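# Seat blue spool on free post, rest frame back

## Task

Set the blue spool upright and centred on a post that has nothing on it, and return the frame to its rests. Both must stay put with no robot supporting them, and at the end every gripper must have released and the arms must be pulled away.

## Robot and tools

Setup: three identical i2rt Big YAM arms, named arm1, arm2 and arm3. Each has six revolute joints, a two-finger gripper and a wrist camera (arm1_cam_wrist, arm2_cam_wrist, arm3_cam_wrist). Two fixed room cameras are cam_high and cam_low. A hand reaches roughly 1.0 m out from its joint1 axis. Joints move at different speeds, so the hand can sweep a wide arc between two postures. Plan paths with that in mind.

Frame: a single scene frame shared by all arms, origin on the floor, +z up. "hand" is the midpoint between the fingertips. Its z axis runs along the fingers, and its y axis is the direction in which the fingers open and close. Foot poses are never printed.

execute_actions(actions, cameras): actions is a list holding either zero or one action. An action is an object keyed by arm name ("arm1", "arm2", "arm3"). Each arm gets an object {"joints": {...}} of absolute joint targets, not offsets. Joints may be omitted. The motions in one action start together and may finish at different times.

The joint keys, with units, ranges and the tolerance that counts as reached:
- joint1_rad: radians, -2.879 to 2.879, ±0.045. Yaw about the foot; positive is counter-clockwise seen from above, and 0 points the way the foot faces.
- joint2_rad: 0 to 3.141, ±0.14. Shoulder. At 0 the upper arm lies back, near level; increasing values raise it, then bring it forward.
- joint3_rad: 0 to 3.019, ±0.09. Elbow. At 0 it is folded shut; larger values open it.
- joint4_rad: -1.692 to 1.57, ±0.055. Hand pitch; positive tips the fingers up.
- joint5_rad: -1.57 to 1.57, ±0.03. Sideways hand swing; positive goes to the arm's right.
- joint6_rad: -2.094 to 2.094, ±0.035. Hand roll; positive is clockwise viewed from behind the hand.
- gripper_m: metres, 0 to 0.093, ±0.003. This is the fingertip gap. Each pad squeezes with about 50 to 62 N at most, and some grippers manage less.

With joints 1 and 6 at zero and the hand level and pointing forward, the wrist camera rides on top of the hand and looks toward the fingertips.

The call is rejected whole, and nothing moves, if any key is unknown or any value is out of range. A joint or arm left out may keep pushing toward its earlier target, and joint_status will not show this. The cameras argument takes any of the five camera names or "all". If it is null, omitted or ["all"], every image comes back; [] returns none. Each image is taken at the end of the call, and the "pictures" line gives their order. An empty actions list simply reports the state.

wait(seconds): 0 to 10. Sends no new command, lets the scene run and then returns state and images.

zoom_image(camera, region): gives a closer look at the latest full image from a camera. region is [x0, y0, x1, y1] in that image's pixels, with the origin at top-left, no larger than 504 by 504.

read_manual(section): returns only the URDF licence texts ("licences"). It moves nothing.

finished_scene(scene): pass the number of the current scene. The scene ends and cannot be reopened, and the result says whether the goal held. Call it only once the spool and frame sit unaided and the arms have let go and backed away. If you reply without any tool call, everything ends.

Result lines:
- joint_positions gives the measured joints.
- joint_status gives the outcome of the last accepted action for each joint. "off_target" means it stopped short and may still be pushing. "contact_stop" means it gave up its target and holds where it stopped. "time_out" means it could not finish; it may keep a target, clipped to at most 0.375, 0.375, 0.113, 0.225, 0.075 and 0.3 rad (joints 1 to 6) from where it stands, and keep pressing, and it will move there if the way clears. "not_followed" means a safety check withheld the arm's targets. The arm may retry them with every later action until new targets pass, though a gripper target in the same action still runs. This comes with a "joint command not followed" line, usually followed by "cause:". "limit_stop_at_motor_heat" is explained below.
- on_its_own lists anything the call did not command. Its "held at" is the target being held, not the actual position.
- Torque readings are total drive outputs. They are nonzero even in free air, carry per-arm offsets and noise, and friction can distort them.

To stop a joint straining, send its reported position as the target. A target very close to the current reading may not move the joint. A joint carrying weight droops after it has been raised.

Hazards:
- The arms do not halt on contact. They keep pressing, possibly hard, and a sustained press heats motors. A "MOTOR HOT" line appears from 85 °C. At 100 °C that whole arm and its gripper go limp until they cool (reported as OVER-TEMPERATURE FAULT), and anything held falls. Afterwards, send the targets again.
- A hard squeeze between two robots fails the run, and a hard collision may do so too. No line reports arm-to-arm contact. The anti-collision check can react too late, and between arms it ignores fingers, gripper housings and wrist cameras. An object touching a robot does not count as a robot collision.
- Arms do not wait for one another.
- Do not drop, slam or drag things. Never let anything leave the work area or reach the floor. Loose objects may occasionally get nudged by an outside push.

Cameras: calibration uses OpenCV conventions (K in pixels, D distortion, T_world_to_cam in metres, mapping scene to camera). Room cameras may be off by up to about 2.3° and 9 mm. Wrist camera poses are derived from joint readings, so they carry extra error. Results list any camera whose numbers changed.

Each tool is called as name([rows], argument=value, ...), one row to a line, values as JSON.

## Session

execute_actions(actions=[])

Scene clock: 0.00 s.
Joint torques (N m, as the arm reports them, + toward a larger angle): no reading
arm1.joint_positions: joint1_rad=-0.204 joint2_rad=+0.634 joint3_rad=+1.376 joint4_rad=-1.420 joint5_rad=-0.069 joint6_rad=-0.003 gripper_m=+0.095
arm1.joint_status: not commanded
arm1.hand: x=+1.2145 y=+0.0298 z=+1.2894 quat_wxyz=(+0.016, -0.902, +0.071, +0.426) (m; scene frame)
arm2.joint_positions: joint1_rad=+0.193 joint2_rad=+0.613 joint3_rad=+1.359 joint4_rad=-1.321 joint5_rad=+0.204 joint6_rad=-0.382 gripper_m=+0.095
arm2.joint_status: not commanded
arm2.hand: x=-0.6003 y=+1.0572 z=+1.3403 quat_wxyz=(-0.345, -0.245, -0.839, +0.342) (m; scene frame)
arm3.joint_positions: joint1_rad=-0.293 joint2_rad=+0.553 joint3_rad=+1.349 joint4_rad=-1.194 joint5_rad=-0.299 joint6_rad=+0.328 gripper_m=+0.095
arm3.joint_status: not commanded
arm3.hand: x=-0.5953 y=-1.0709 z=+1.3846 quat_wxyz=(-0.407, +0.251, -0.788, -0.389) (m; scene frame)
pictures: arm1_cam_wrist, arm2_cam_wrist, arm3_cam_wrist, cam_high, cam_low
camera_calibration (this result's frames):
arm1_cam_wrist: T_world_to_cam=[[0.152856, 0.98773, -0.0320111, -0.177135], [0.95349, -0.155917, -0.257966, -0.81597], [-0.259792, 0.00890935, -0.965623, 1.68356], [0, 0, 0, 1]] pos_world=[1.24247, 0.032738, 1.40952]
arm2_cam_wrist: T_world_to_cam=[[-0.636109, -0.654814, 0.408148, -0.239931], [-0.770702, 0.564712, -0.29516, -0.659417], [-0.0372112, -0.502314, -0.863884, 1.7942], [0, 0, 0, 1]] pos_world=[-0.594071, 1.11652, 1.45328]
arm3_cam_wrist: T_world_to_cam=[[0.714715, -0.569785, -0.405619, 0.378612], [-0.697644, -0.539522, -0.471391, -0.335436], [0.0497508, 0.619888, -0.783111, 1.9005], [0, 0, 0, 1]] pos_world=[-0.599167, -1.14335, 1.48376]
Images, in order (width x height): arm1_cam_wrist 672x504, arm2_cam_wrist 672x504, arm3_cam_wrist 672x504, cam_high 672x504, cam_low 672x504.

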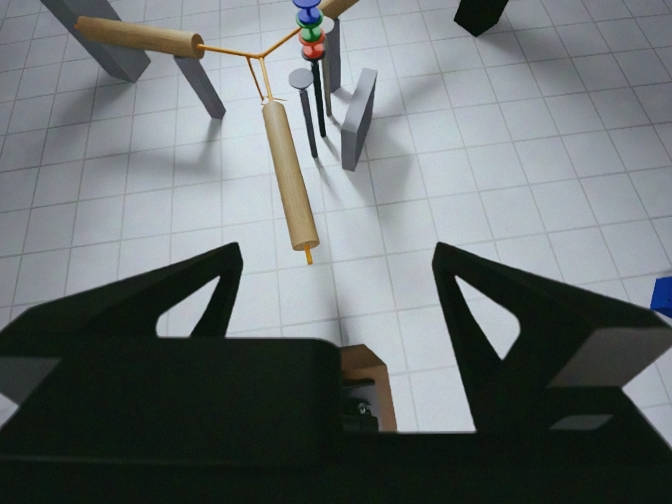

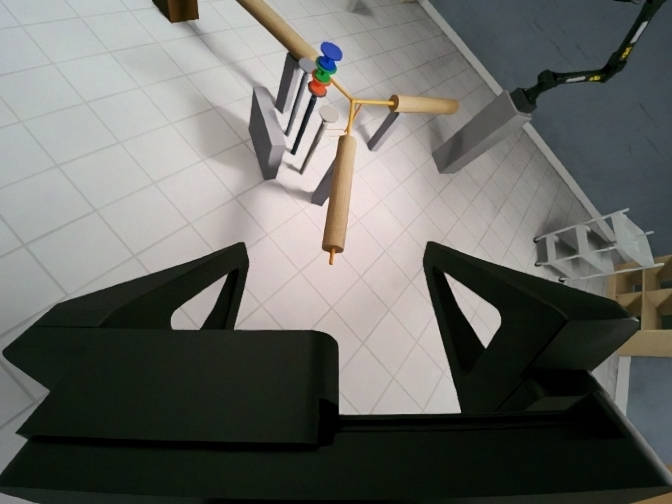

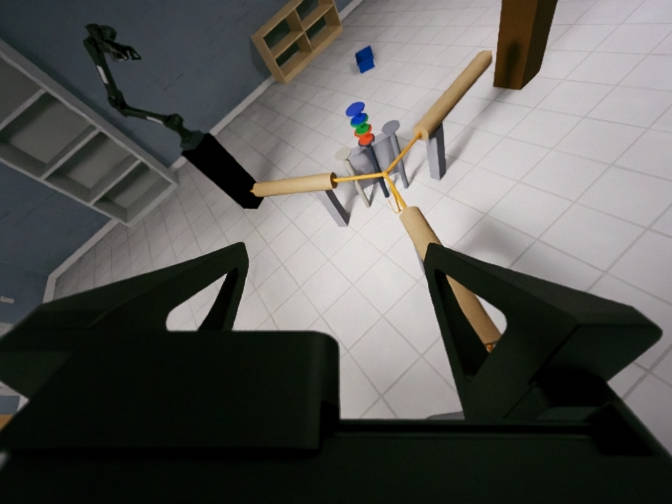

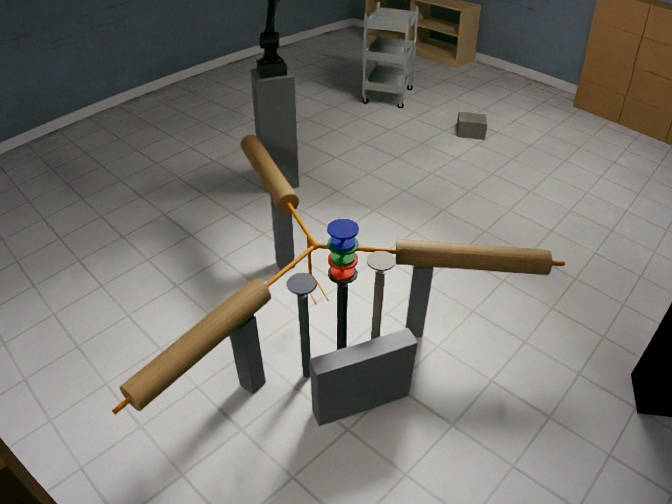

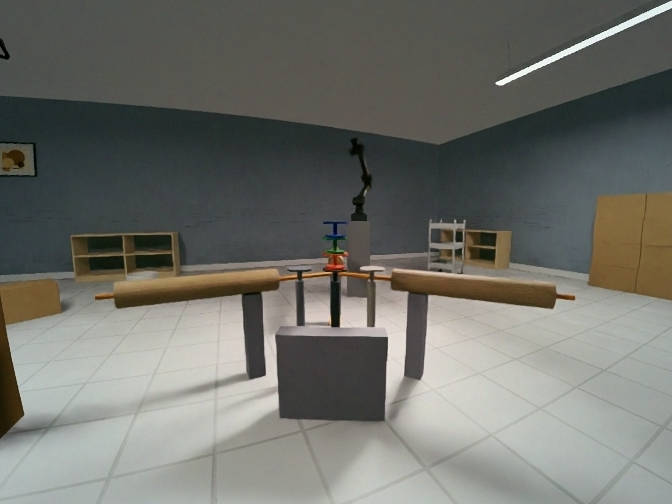

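execute_actions([
  {"arm1":{"joints":{"joint1_rad":0.084,"joint2_rad":2.09,"joint3_rad":1.051,"joint4_rad":-0.532,"joint5_rad":0,"joint6_rad":-0.025,"gripper_m":0.08}},"arm2":{"joints":{"joint1_rad":-0.399,"joint2_rad":2.4,"joint3_rad":1.596,"joint4_rad":-0.766,"joint5_rad":0,"joint6_rad":-0.483,"gripper_m":0.08}},"arm3":{"joints":{"joint1_rad":-0.579,"joint2_rad":2.085,"joint3_rad":0.716,"joint4_rad":-0.202,"joint5_rad":0,"joint6_rad":-0.723,"gripper_m":0.08}}},
])

zoom_image(camera="cam_high", region=[260, 180, 420, 330])

zoom_image(camera="cam_low", region=[270, 210, 410, 330])

Scene clock: 19.83 s.
Joint torques (N m, as the arm reports them, + toward a larger angle): arm1=[  1.24 -12.66   3.96   0.1   -0.01   0.  ] | arm2=[  0.94 -23.94   8.48   0.19  -0.18  -0.02] | arm3=[ -0.4  -10.27   2.24   1.13   0.03  -0.13]
arm1.joint_positions: joint1_rad=+0.077 joint2_rad=+2.088 joint3_rad=+1.052 joint4_rad=-0.541 joint5_rad=-0.001 joint6_rad=-0.018 gripper_m=+0.080
arm1.joint_status: all done
arm1.hand: x=+0.9929 y=-0.0374 z=+0.6232 quat_wxyz=(+0.003, -0.999, -0.051, -0.011) (m; scene frame)
arm2.joint_positions: joint1_rad=-0.398 joint2_rad=+2.395 joint3_rad=+1.582 joint4_rad=-0.769 joint5_rad=+0.002 joint6_rad=-0.474 gripper_m=+0.080
arm2.joint_status: all done
arm2.hand: x=-0.6337 y=+0.6571 z=+0.6217 quat_wxyz=(-0.002, -0.457, -0.890, -0.008) (m; scene frame)
arm3.joint_positions: joint1_rad=-0.572 joint2_rad=+2.087 joint3_rad=+0.710 joint4_rad=-0.219 joint5_rad=-0.002 joint6_rad=-0.715 gripper_m=+0.080
arm3.joint_status: all done
arm3.hand: x=-0.4260 y=-1.1036 z=+0.6222 quat_wxyz=(+0.011, +0.558, -0.830, -0.005) (m; scene frame)
pictures: arm1_cam_wrist, arm2_cam_wrist, arm3_cam_wrist, cam_high, cam_low
camera_calibration (this result's frames):
arm1_cam_wrist: T_world_to_cam=[[-0.0942186, 0.995454, 0.013958, 0.118734], [0.798584, 0.0671984, 0.59812, -1.15838], [0.594463, 0.0675007, -0.801285, 0.034868], [0, 0, 0, 1]] pos_world=[0.915523, -0.0427065, 0.719132]
arm2_cam_wrist: T_world_to_cam=[[-0.805513, -0.59203, -0.0254668, -0.108825], [-0.49248, 0.644927, 0.584409, -1.09456], [-0.329563, 0.483291, -0.81106, 0.105393], [0, 0, 0, 1]] pos_world=[-0.591975, 0.590548, 0.722379]
arm3_cam_wrist: T_world_to_cam=[[0.927168, -0.373923, -0.0232554, -0.0015205], [-0.289527, -0.754532, 0.588944, -1.3175], [-0.237766, -0.539317, -0.807839, -0.0710336], [0, 0, 0, 1]] pos_world=[-0.396931, -1.03297, 0.718513]
Images, in order (width x height): arm1_cam_wrist 672x504, arm2_cam_wrist 672x504, arm3_cam_wrist 672x504, cam_high 672x504, cam_low 672x504.

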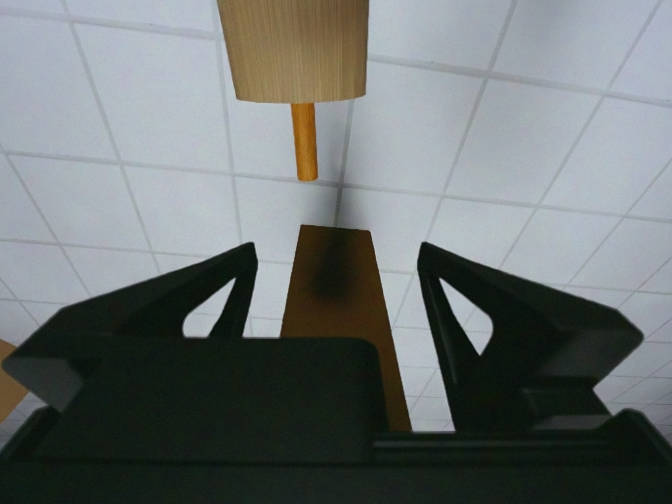

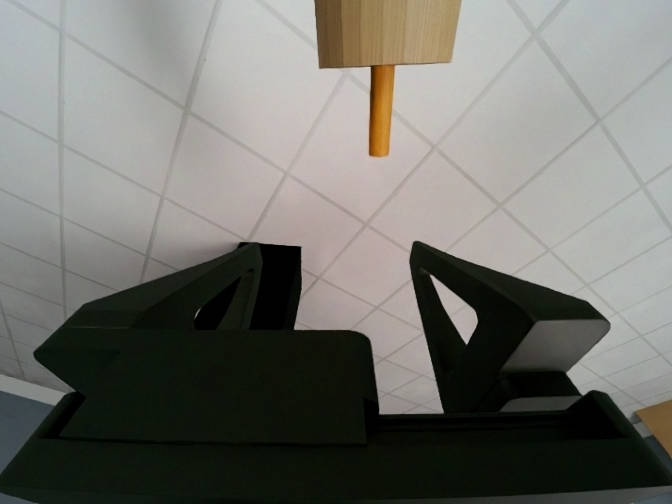

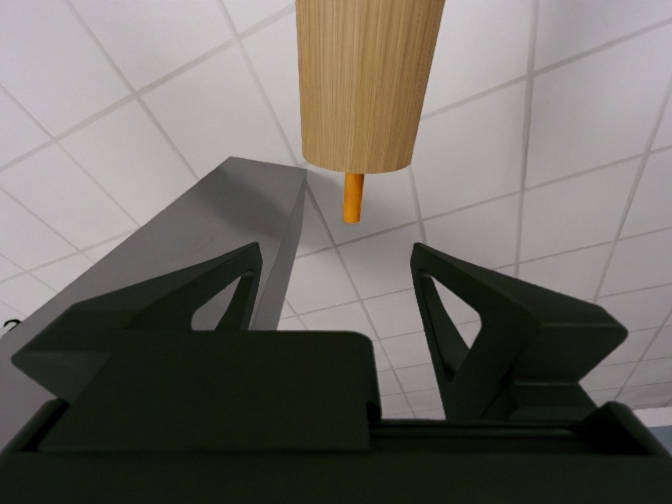

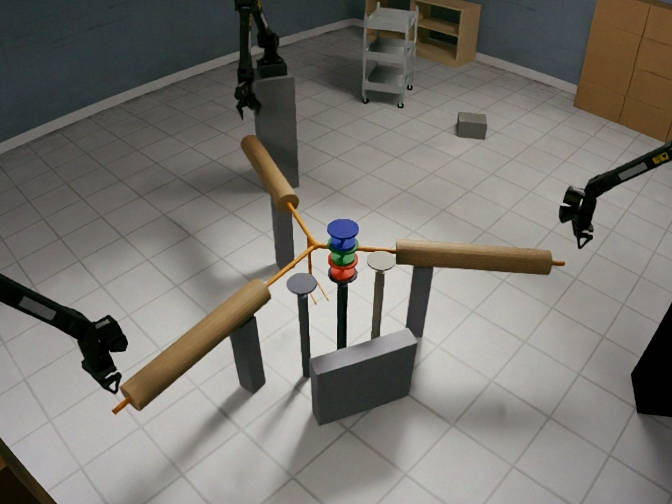

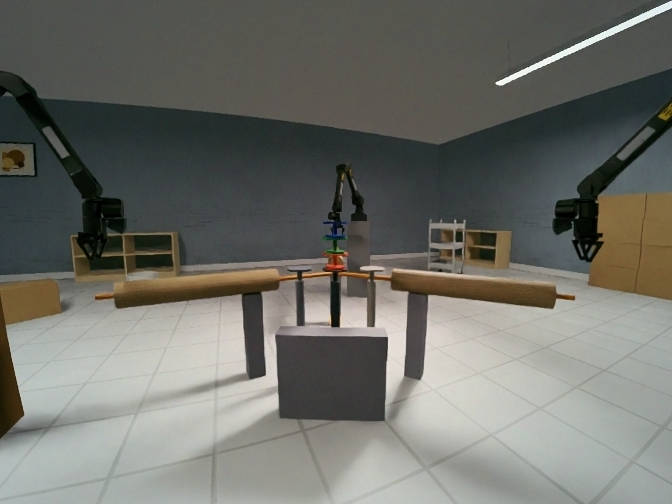

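Region (260, 180, 420, 330) of cam_high's 672x504 image, scaled by 3.150, with more detail than that image has; it fills the top 472 rows of this view, and the rest is white.

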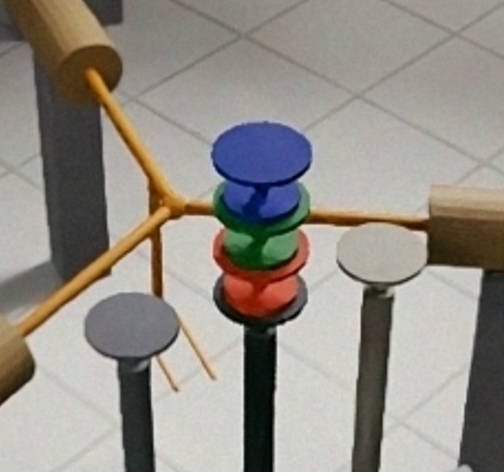

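Region (270, 210, 410, 330) of cam_low's 672x504 image, scaled by 3.600, with more detail than that image has; it fills the top 432 rows of this view, and the rest is white.

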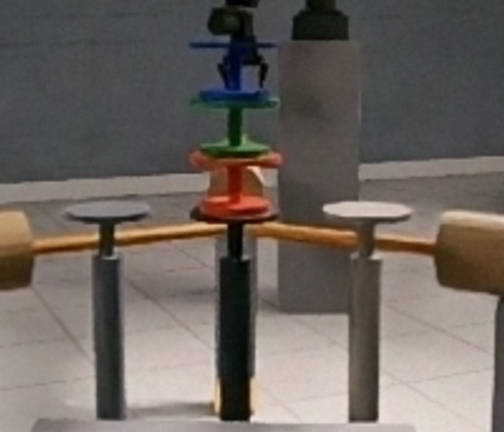

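execute_actions([
  {"arm1":{"joints":{"joint1_rad":0.13,"joint6_rad":0.007,"joint2_rad":2.244,"joint3_rad":1.098,"joint4_rad":-0.425}},"arm2":{"joints":{"joint1_rad":-0.43,"joint6_rad":-0.513,"joint2_rad":2.607,"joint3_rad":1.85,"joint4_rad":-0.806}},"arm3":{"joints":{"joint1_rad":-0.672,"joint6_rad":-0.82,"joint2_rad":2.278,"joint3_rad":0.71,"joint4_rad":-0.011}}},
], cameras=[])

execute_actions([
  {"arm1":{"joints":{"joint2_rad":2.37,"joint3_rad":1.141,"joint4_rad":-0.342}},"arm2":{"joints":{"joint2_rad":2.711,"joint3_rad":1.91,"joint4_rad":-0.762}},"arm3":{"joints":{"joint2_rad":2.44,"joint3_rad":0.78,"joint4_rad":0.081}}},
])

Scene clock: 38.87 s.
Joint torques (N m, as the arm reports them, + toward a larger angle): arm1=[  1.03 -13.49   4.37  -0.06  -0.01   0.17] | arm2=[  0.23 -25.8   10.93  -0.23  -0.19  -0.02] | arm3=[  0.03 -10.94   0.38   1.11  -0.01  -0.13]
arm1.joint_positions: joint1_rad=+0.126 joint2_rad=+2.246 joint3_rad=+1.081 joint4_rad=-0.433 joint5_rad=-0.001 joint6_rad=-0.001 gripper_m=+0.080
arm1.joint_status: all done
arm1.hand: x=+1.0014 y=-0.0586 z=+0.5585 quat_wxyz=(+0.004, -0.998, -0.067, -0.021) (m; scene frame)
arm2.joint_positions: joint1_rad=-0.421 joint2_rad=+2.599 joint3_rad=+1.810 joint4_rad=-0.800 joint5_rad=+0.002 joint6_rad=-0.504 gripper_m=+0.080
arm2.joint_status: all done
arm2.hand: x=-0.6412 y=+0.6156 z=+0.5580 quat_wxyz=(+0.000, -0.453, -0.891, -0.011) (m; scene frame)
arm3.joint_positions: joint1_rad=-0.672 joint2_rad=+2.286 joint3_rad=+0.708 joint4_rad=-0.027 joint5_rad=-0.001 joint6_rad=-0.812 gripper_m=+0.080
arm3.joint_status: all done
arm3.hand: x=-0.4360 y=-1.1431 z=+0.5602 quat_wxyz=(+0.016, +0.556, -0.831, -0.007) (m; scene frame)
pictures: none
No camera images: the call's "cameras" was empty. Leave "cameras" out to get every camera's image.

Scene clock: 39.83 s.
Joint torques (N m, as the arm reports them, + toward a larger angle): arm1=[  0.99 -13.46   3.38  -0.08  -0.01   0.17] | arm2=[  0.28 -25.6    9.46   0.36  -0.2   -0.03] | arm3=[  0.08 -10.96  -0.24   0.91  -0.01  -0.12]
arm1.joint_positions: joint1_rad=+0.126 joint2_rad=+2.365 joint3_rad=+1.130 joint4_rad=-0.348 joint5_rad=-0.001 joint6_rad=+0.000 gripper_m=+0.080
arm1.joint_status: all done
arm1.hand: x=+0.9955 y=-0.0591 z=+0.5126 quat_wxyz=(+0.003, -0.998, -0.067, -0.014) (m; scene frame)
arm2.joint_positions: joint1_rad=-0.421 joint2_rad=+2.696 joint3_rad=+1.885 joint4_rad=-0.767 joint5_rad=+0.002 joint6_rad=-0.504 gripper_m=+0.080
arm2.joint_status: all done
arm2.hand: x=-0.6396 y=+0.6074 z=+0.5168 quat_wxyz=(-0.003, -0.453, -0.891, -0.007) (m; scene frame)
arm3.joint_positions: joint1_rad=-0.672 joint2_rad=+2.442 joint3_rad=+0.778 joint4_rad=+0.070 joint5_rad=-0.001 joint6_rad=-0.813 gripper_m=+0.080
arm3.joint_status: all done
arm3.hand: x=-0.4324 y=-1.1414 z=+0.5124 quat_wxyz=(+0.010, +0.557, -0.831, -0.006) (m; scene frame)
pictures: arm1_cam_wrist, arm2_cam_wrist, arm3_cam_wrist, cam_high, cam_low
camera_calibration (this result's frames):
arm1_cam_wrist: T_world_to_cam=[[-0.125727, 0.991972, 0.0135953, 0.173487], [0.792729, 0.0922158, 0.602558, -1.08778], [0.596467, 0.0865352, -0.797959, -0.0564541], [0, 0, 0, 1]] pos_world=[0.917801, -0.0668985, 0.608045]
arm2_cam_wrist: T_world_to_cam=[[-0.800989, -0.598211, -0.023673, -0.139982], [-0.497858, 0.643615, 0.581289, -1.00514], [-0.332497, 0.477392, -0.813353, 0.045281], [0, 0, 0, 1]] pos_world=[-0.597487, 0.541571, 0.617795]
arm3_cam_wrist: T_world_to_cam=[[0.926468, -0.375657, -0.0232218, -0.0145668], [-0.29151, -0.755231, 0.587067, -1.28392], [-0.238073, -0.53713, -0.809205, -0.178617], [0, 0, 0, 1]] pos_world=[-0.403304, -1.07107, 0.608871]
Images, in order (width x height): arm1_cam_wrist 672x504, arm2_cam_wrist 672x504, arm3_cam_wrist 672x504, cam_high 672x504, cam_low 672x504.

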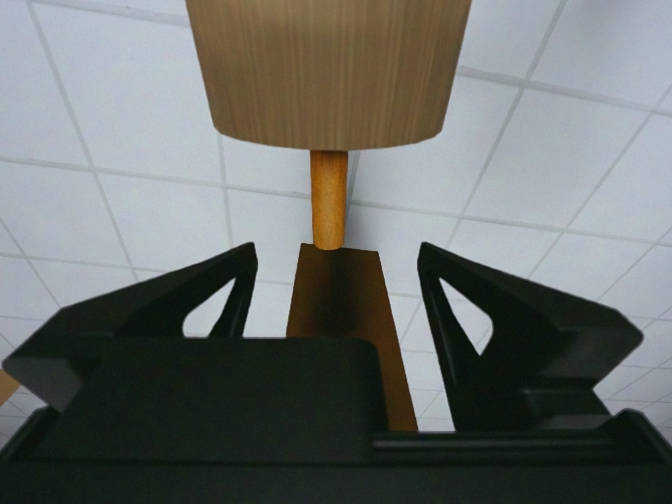

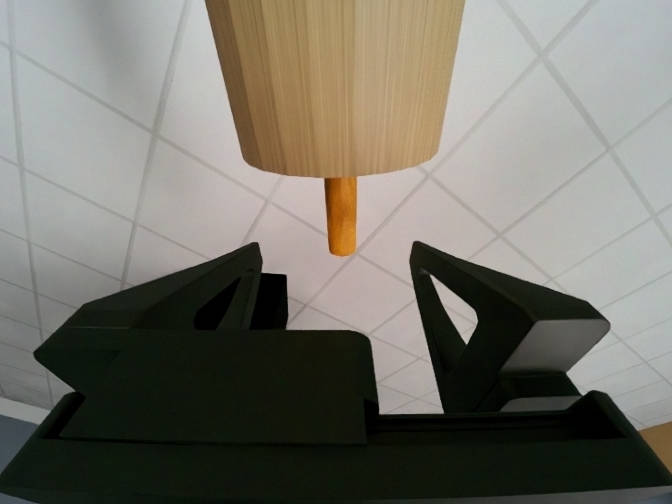

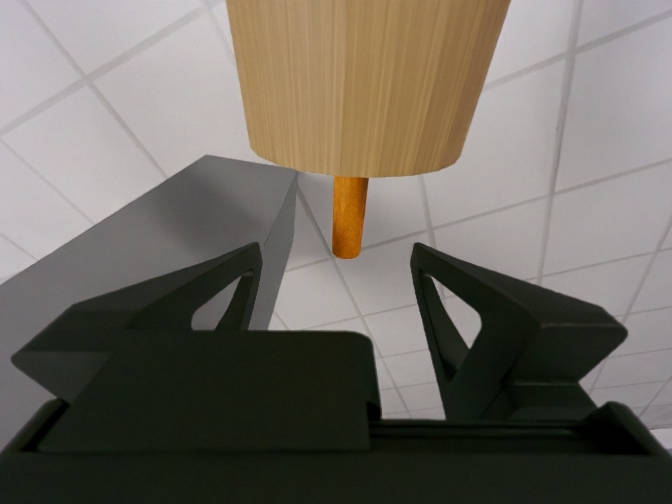

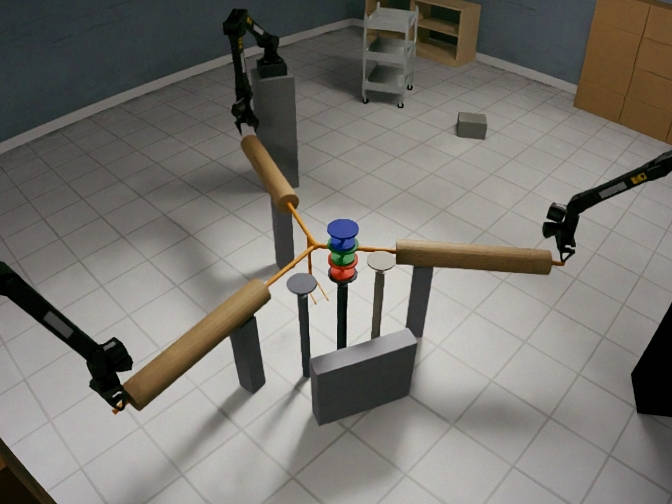

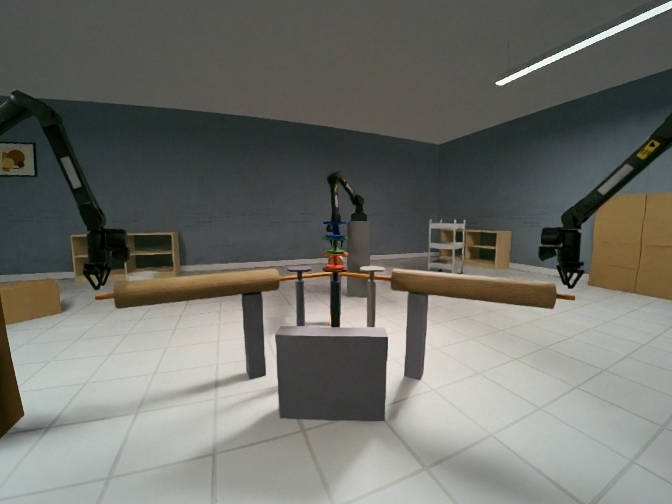

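execute_actions([
  {"arm1":{"joints":{"joint1_rad":0.14,"joint2_rad":2.485,"joint3_rad":1.205,"joint4_rad":-0.278}},"arm2":{"joints":{"joint2_rad":2.825,"joint3_rad":1.985,"joint4_rad":-0.735}},"arm3":{"joints":{"joint2_rad":2.575,"joint3_rad":0.87,"joint4_rad":0.145}}},
])

Scene clock: 46.97 s.
Joint torques (N m, as the arm reports them, + toward a larger angle): arm1=[  1.75 -13.75   2.95  -0.05  -0.01   0.17] | arm2=[  0.16 -25.99   9.1    0.2   -0.2   -0.03] | arm3=[  0.06 -10.9   -0.6    0.95  -0.01  -0.12]
arm1.joint_positions: joint1_rad=+0.126 joint2_rad=+2.477 joint3_rad=+1.196 joint4_rad=-0.283 joint5_rad=-0.001 joint6_rad=+0.000 gripper_m=+0.080
arm1.joint_status: all done
arm1.hand: x=+0.9863 y=-0.0601 z=+0.4700 quat_wxyz=(+0.003, -0.998, -0.067, -0.005) (m; scene frame)
arm2.joint_positions: joint1_rad=-0.421 joint2_rad=+2.815 joint3_rad=+1.960 joint4_rad=-0.739 joint5_rad=+0.002 joint6_rad=-0.504 gripper_m=+0.080
arm2.joint_status: all done
arm2.hand: x=-0.6397 y=+0.6144 z=+0.4608 quat_wxyz=(+0.001, -0.453, -0.891, -0.013) (m; scene frame)
arm3.joint_positions: joint1_rad=-0.672 joint2_rad=+2.573 joint3_rad=+0.870 joint4_rad=+0.135 joint5_rad=-0.001 joint6_rad=-0.813 gripper_m=+0.080
arm3.joint_status: all done
arm3.hand: x=-0.4196 y=-1.1362 z=+0.4689 quat_wxyz=(-0.003, +0.557, -0.831, -0.003) (m; scene frame)
pictures: arm1_cam_wrist, arm2_cam_wrist, arm3_cam_wrist, cam_high, cam_low
camera_calibration (this result's frames):
arm1_cam_wrist: T_world_to_cam=[[-0.125586, 0.991991, 0.0134589, 0.173815], [0.803522, 0.0937499, 0.587847, -1.05843], [0.581877, 0.0846398, -0.80886, -0.0654849], [0, 0, 0, 1]] pos_world=[0.910407, -0.0676525, 0.56689]
arm2_cam_wrist: T_world_to_cam=[[-0.800905, -0.597958, -0.0315709, -0.133672], [-0.496828, 0.634172, 0.592442, -0.975775], [-0.334234, 0.490176, -0.804994, -0.0163887], [0, 0, 0, 1]] pos_world=[-0.597328, 0.546912, 0.560678]
arm3_cam_wrist: T_world_to_cam=[[0.926749, -0.375657, -0.004298, -0.0342534], [-0.305653, -0.7606, 0.572768, -1.25604], [-0.218434, -0.529498, -0.819706, -0.186177], [0, 0, 0, 1]] pos_world=[-0.392834, -1.06679, 0.566659]
Images, in order (width x height): arm1_cam_wrist 672x504, arm2_cam_wrist 672x504, arm3_cam_wrist 672x504, cam_high 672x504, cam_low 672x504.

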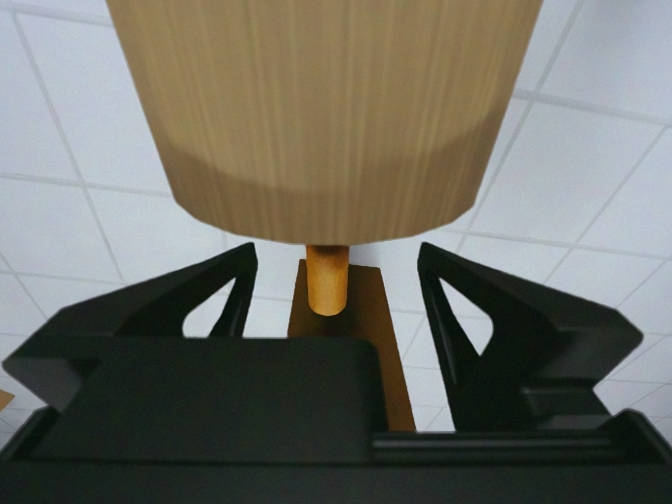

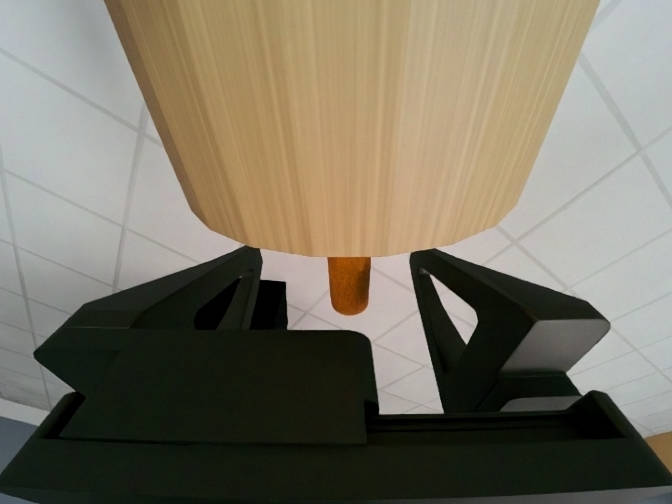

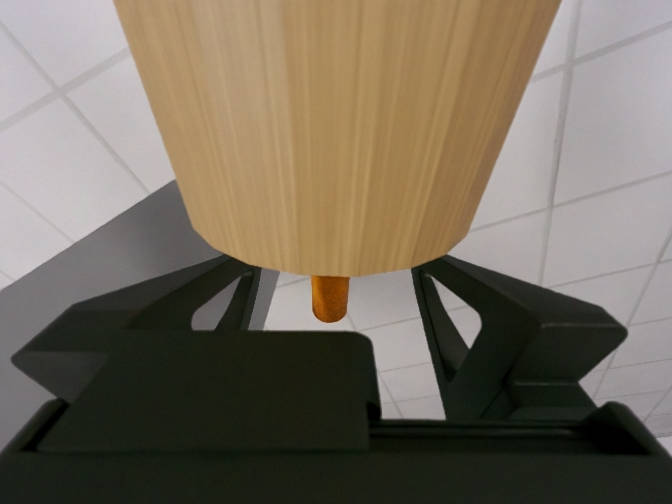

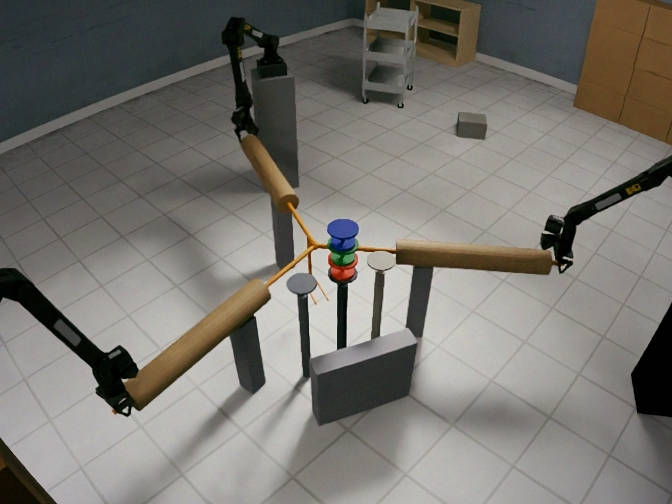

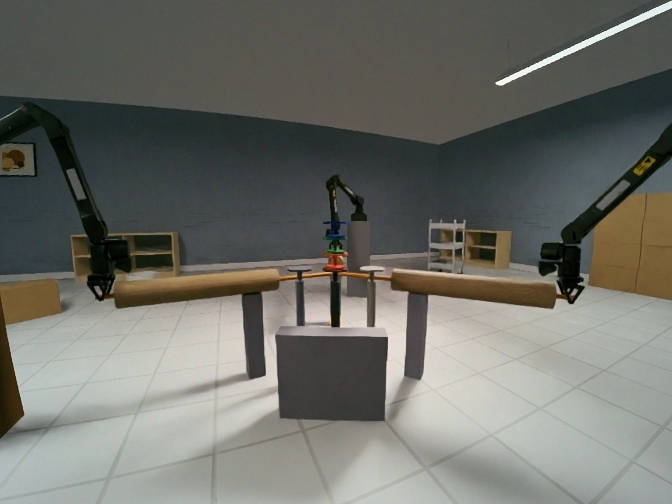

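execute_actions([
  {"arm1":{"joints":{"joint1_rad":0.15,"joint2_rad":2.525}},"arm2":{"joints":{"joint1_rad":-0.455,"joint2_rad":2.835,"joint3_rad":1.945}},"arm3":{"joints":{"joint1_rad":-0.71,"joint6_rad":-0.85,"joint2_rad":2.625}}},
])

Scene clock: 55.90 s.
Joint torques (N m, as the arm reports them, + toward a larger angle): arm1=[  1.68 -12.8    2.68  -0.12  -0.01   0.17] | arm2=[  0.32 -24.91   6.54   0.25  -0.19  -0.03] | arm3=[ -0.63 -10.58  -1.15   0.84  -0.02  -0.12]
arm1.joint_positions: joint1_rad=+0.138 joint2_rad=+2.508 joint3_rad=+1.196 joint4_rad=-0.283 joint5_rad=-0.001 joint6_rad=+0.000 gripper_m=+0.080
arm1.joint_status: all done
arm1.hand: x=+1.0007 y=-0.0636 z=+0.4565 quat_wxyz=(+0.004, -0.997, -0.073, -0.020) (m; scene frame)
arm2.joint_positions: joint1_rad=-0.448 joint2_rad=+2.815 joint3_rad=+1.948 joint4_rad=-0.739 joint5_rad=+0.002 joint6_rad=-0.504 gripper_m=+0.080
arm2.joint_status: all done
arm2.hand: x=-0.6577 y=+0.6187 z=+0.4577 quat_wxyz=(+0.005, -0.465, -0.885, -0.019) (m; scene frame)
arm3.joint_positions: joint1_rad=-0.699 joint2_rad=+2.620 joint3_rad=+0.870 joint4_rad=+0.135 joint5_rad=-0.001 joint6_rad=-0.842 gripper_m=+0.080
arm3.joint_status: all done
arm3.hand: x=-0.4375 y=-1.1519 z=+0.4549 quat_wxyz=(+0.020, +0.557, -0.830, -0.009) (m; scene frame)
pictures: arm1_cam_wrist, arm2_cam_wrist, arm3_cam_wrist, cam_high, cam_low
camera_calibration (this result's frames):
arm1_cam_wrist: T_world_to_cam=[[-0.137546, 0.990403, 0.0134945, 0.191095], [0.783966, 0.10053, 0.612611, -1.05303], [0.605375, 0.0948416, -0.79027, -0.115858], [0, 0, 0, 1]] pos_world=[0.921961, -0.0724122, 0.550959]
arm2_cam_wrist: T_world_to_cam=[[-0.816747, -0.575771, -0.0375762, -0.166973], [-0.478856, 0.640058, 0.600851, -0.981319], [-0.321902, 0.508737, -0.798477, -0.033402], [0, 0, 0, 1]] pos_world=[-0.617038, 0.548956, 0.556682]
arm3_cam_wrist: T_world_to_cam=[[0.926479, -0.374344, -0.0387616, -0.00651275], [-0.278894, -0.752078, 0.597157, -1.25504], [-0.252694, -0.542443, -0.801187, -0.24816], [0, 0, 0, 1]] pos_world=[-0.406699, -1.08094, 0.550384]
Images, in order (width x height): arm1_cam_wrist 672x504, arm2_cam_wrist 672x504, arm3_cam_wrist 672x504, cam_high 672x504, cam_low 672x504.

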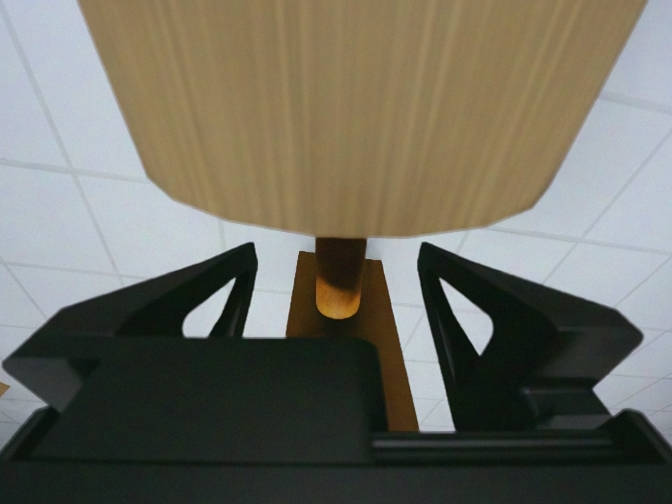

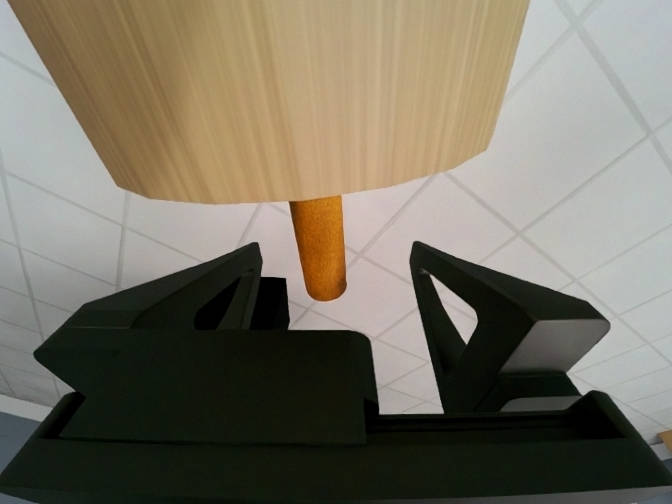

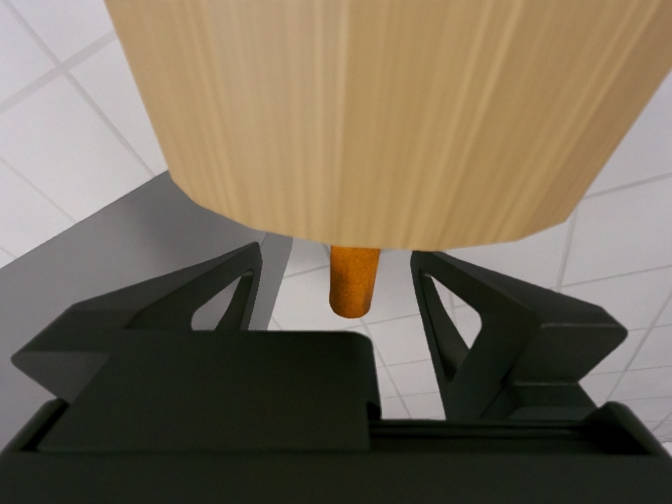

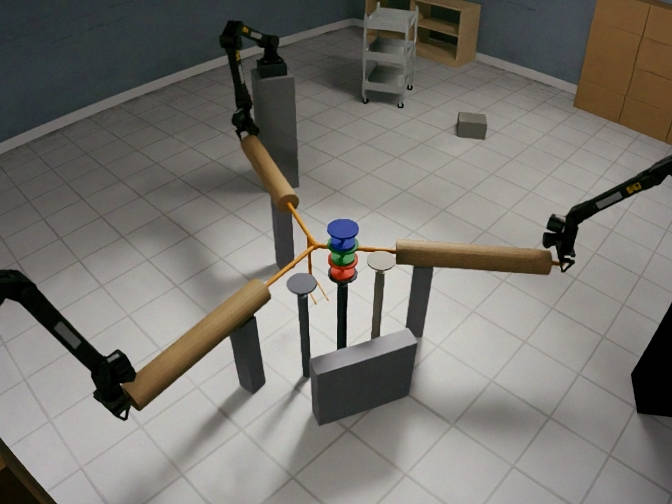

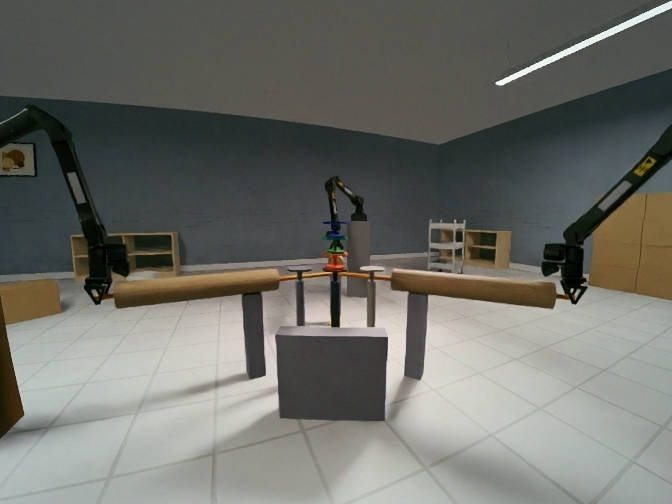

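execute_actions([
  {"arm1":{"joints":{"joint6_rad":0.02}},"arm2":{"joints":{"joint1_rad":-0.428,"joint6_rad":-0.535,"joint2_rad":2.85}},"arm3":{"joints":{"joint1_rad":-0.73}}},
], cameras=[])

execute_actions([
  {"arm1":{"joints":{"gripper_m":0}},"arm2":{"joints":{"gripper_m":0}},"arm3":{"joints":{"gripper_m":0}}},
])

Scene clock: 61.37 s.
Joint torques (N m, as the arm reports them, + toward a larger angle): arm1=[  1.6  -12.69   2.66  -0.13  -0.01   0.17] | arm2=[  2.36 -23.88   6.47   0.2   -0.19  -0.04] | arm3=[ -0.71 -10.71  -1.15   0.86   0.    -0.13]
arm1.joint_positions: joint1_rad=+0.138 joint2_rad=+2.508 joint3_rad=+1.196 joint4_rad=-0.283 joint5_rad=-0.001 joint6_rad=+0.012 gripper_m=+0.080
arm1.joint_status: all done
arm1.hand: x=+1.0007 y=-0.0636 z=+0.4565 quat_wxyz=(+0.004, -0.998, -0.066, -0.020) (m; scene frame)
arm2.joint_positions: joint1_rad=-0.441 joint2_rad=+2.817 joint3_rad=+1.948 joint4_rad=-0.739 joint5_rad=+0.002 joint6_rad=-0.526 gripper_m=+0.080
arm2.joint_status: all done
arm2.hand: x=-0.6531 y=+0.6201 z=+0.4566 quat_wxyz=(+0.005, -0.452, -0.892, -0.019) (m; scene frame)
arm3.joint_positions: joint1_rad=-0.717 joint2_rad=+2.620 joint3_rad=+0.870 joint4_rad=+0.135 joint5_rad=-0.001 joint6_rad=-0.842 gripper_m=+0.080
arm3.joint_status: all done
arm3.hand: x=-0.4357 y=-1.1572 z=+0.4549 quat_wxyz=(+0.020, +0.550, -0.835, -0.009) (m; scene frame)
pictures: none
No camera images: the call's "cameras" was empty. Leave "cameras" out to get every camera's image.

Scene clock: 62.03 s.
Joint torques (N m, as the arm reports them, + toward a larger angle): arm1=[  1.61 -12.7    2.66  -0.2    0.01   0.05] | arm2=[  2.22 -23.84   6.59   0.25  -0.11   0.09] | arm3=[ -0.58 -10.68  -1.17   0.84  -0.18  -0.13]
arm1.joint_positions: joint1_rad=+0.138 joint2_rad=+2.508 joint3_rad=+1.196 joint4_rad=-0.281 joint5_rad=-0.001 joint6_rad=+0.022 gripper_m=+0.019
arm1.joint_status: gripper_m off_target (ended at +0.019, target +0.000)
arm1.hand: x=+1.0003 y=-0.0637 z=+0.4565 quat_wxyz=(+0.004, -0.998, -0.061, -0.019) (m; scene frame)
arm2.joint_positions: joint1_rad=-0.440 joint2_rad=+2.817 joint3_rad=+1.947 joint4_rad=-0.740 joint5_rad=+0.000 joint6_rad=-0.540 gripper_m=+0.018
arm2.joint_status: gripper_m off_target (ended at +0.018, target +0.000)
arm2.hand: x=-0.6524 y=+0.6210 z=+0.4563 quat_wxyz=(+0.004, -0.446, -0.895, -0.021) (m; scene frame)
arm3.joint_positions: joint1_rad=-0.718 joint2_rad=+2.620 joint3_rad=+0.872 joint4_rad=+0.136 joint5_rad=+0.003 joint6_rad=-0.842 gripper_m=+0.018
arm3.joint_status: gripper_m off_target (ended at +0.018, target +0.000)
arm3.hand: x=-0.4344 y=-1.1579 z=+0.4548 quat_wxyz=(+0.019, +0.550, -0.835, -0.006) (m; scene frame)
pictures: arm1_cam_wrist, arm2_cam_wrist, arm3_cam_wrist, cam_high, cam_low
camera_calibration (this result's frames):
arm1_cam_wrist: T_world_to_cam=[[-0.114829, 0.993287, 0.0139865, 0.168399], [0.787325, 0.082415, 0.611005, -1.05643], [0.605751, 0.081173, -0.791503, -0.11627], [0, 0, 0, 1]] pos_world=[0.921521, -0.0707648, 0.551101]
arm2_cam_wrist: T_world_to_cam=[[-0.790859, -0.610555, -0.042004, -0.120905], [-0.507902, 0.616501, 0.601633, -0.984104], [-0.341434, 0.497141, -0.797668, -0.039858], [0, 0, 0, 1]] pos_world=[-0.609055, 0.552698, 0.555197]
arm3_cam_wrist: T_world_to_cam=[[0.919508, -0.391566, -0.0343776, -0.0365931], [-0.294807, -0.744843, 0.59858, -1.25779], [-0.259989, -0.540264, -0.800325, -0.251773], [0, 0, 0, 1]] pos_world=[-0.402615, -1.08721, 0.550127]
Images, in order (width x height): arm1_cam_wrist 672x504, arm2_cam_wrist 672x504, arm3_cam_wrist 672x504, cam_high 672x504, cam_low 672x504.

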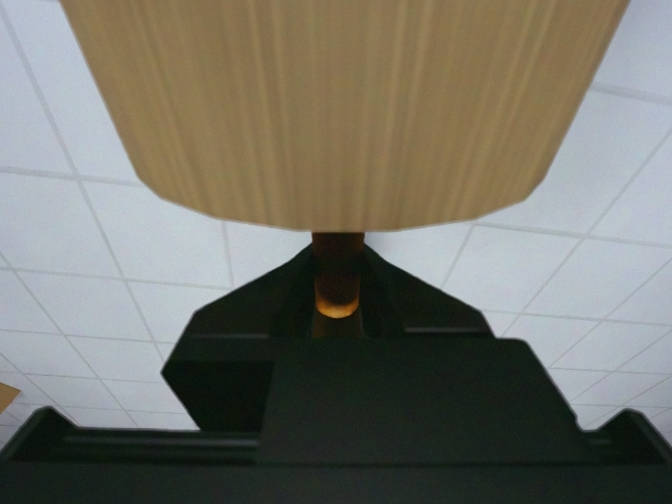

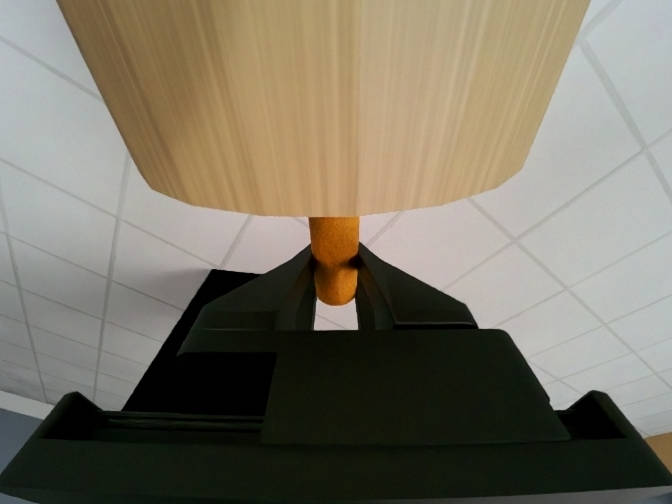

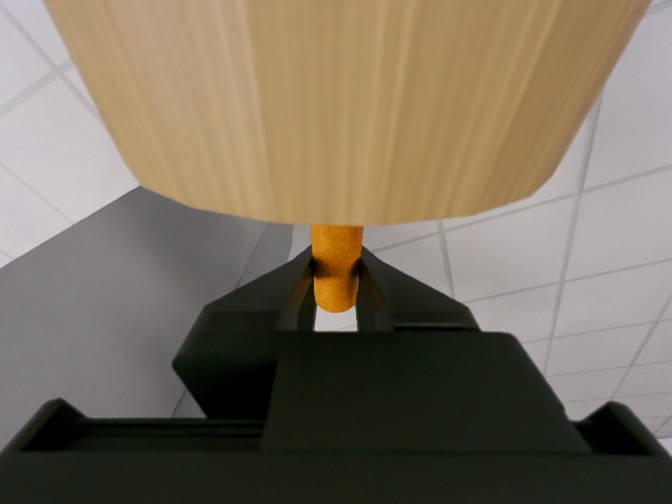

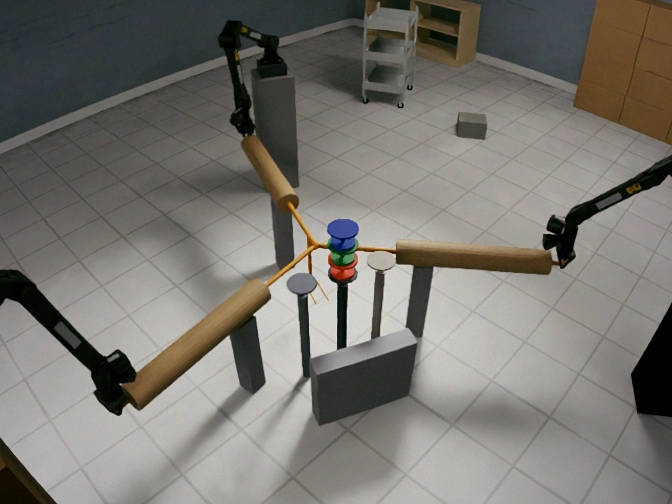

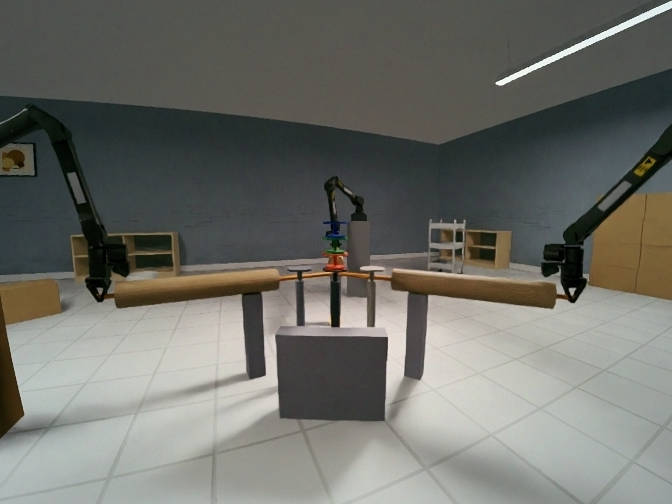

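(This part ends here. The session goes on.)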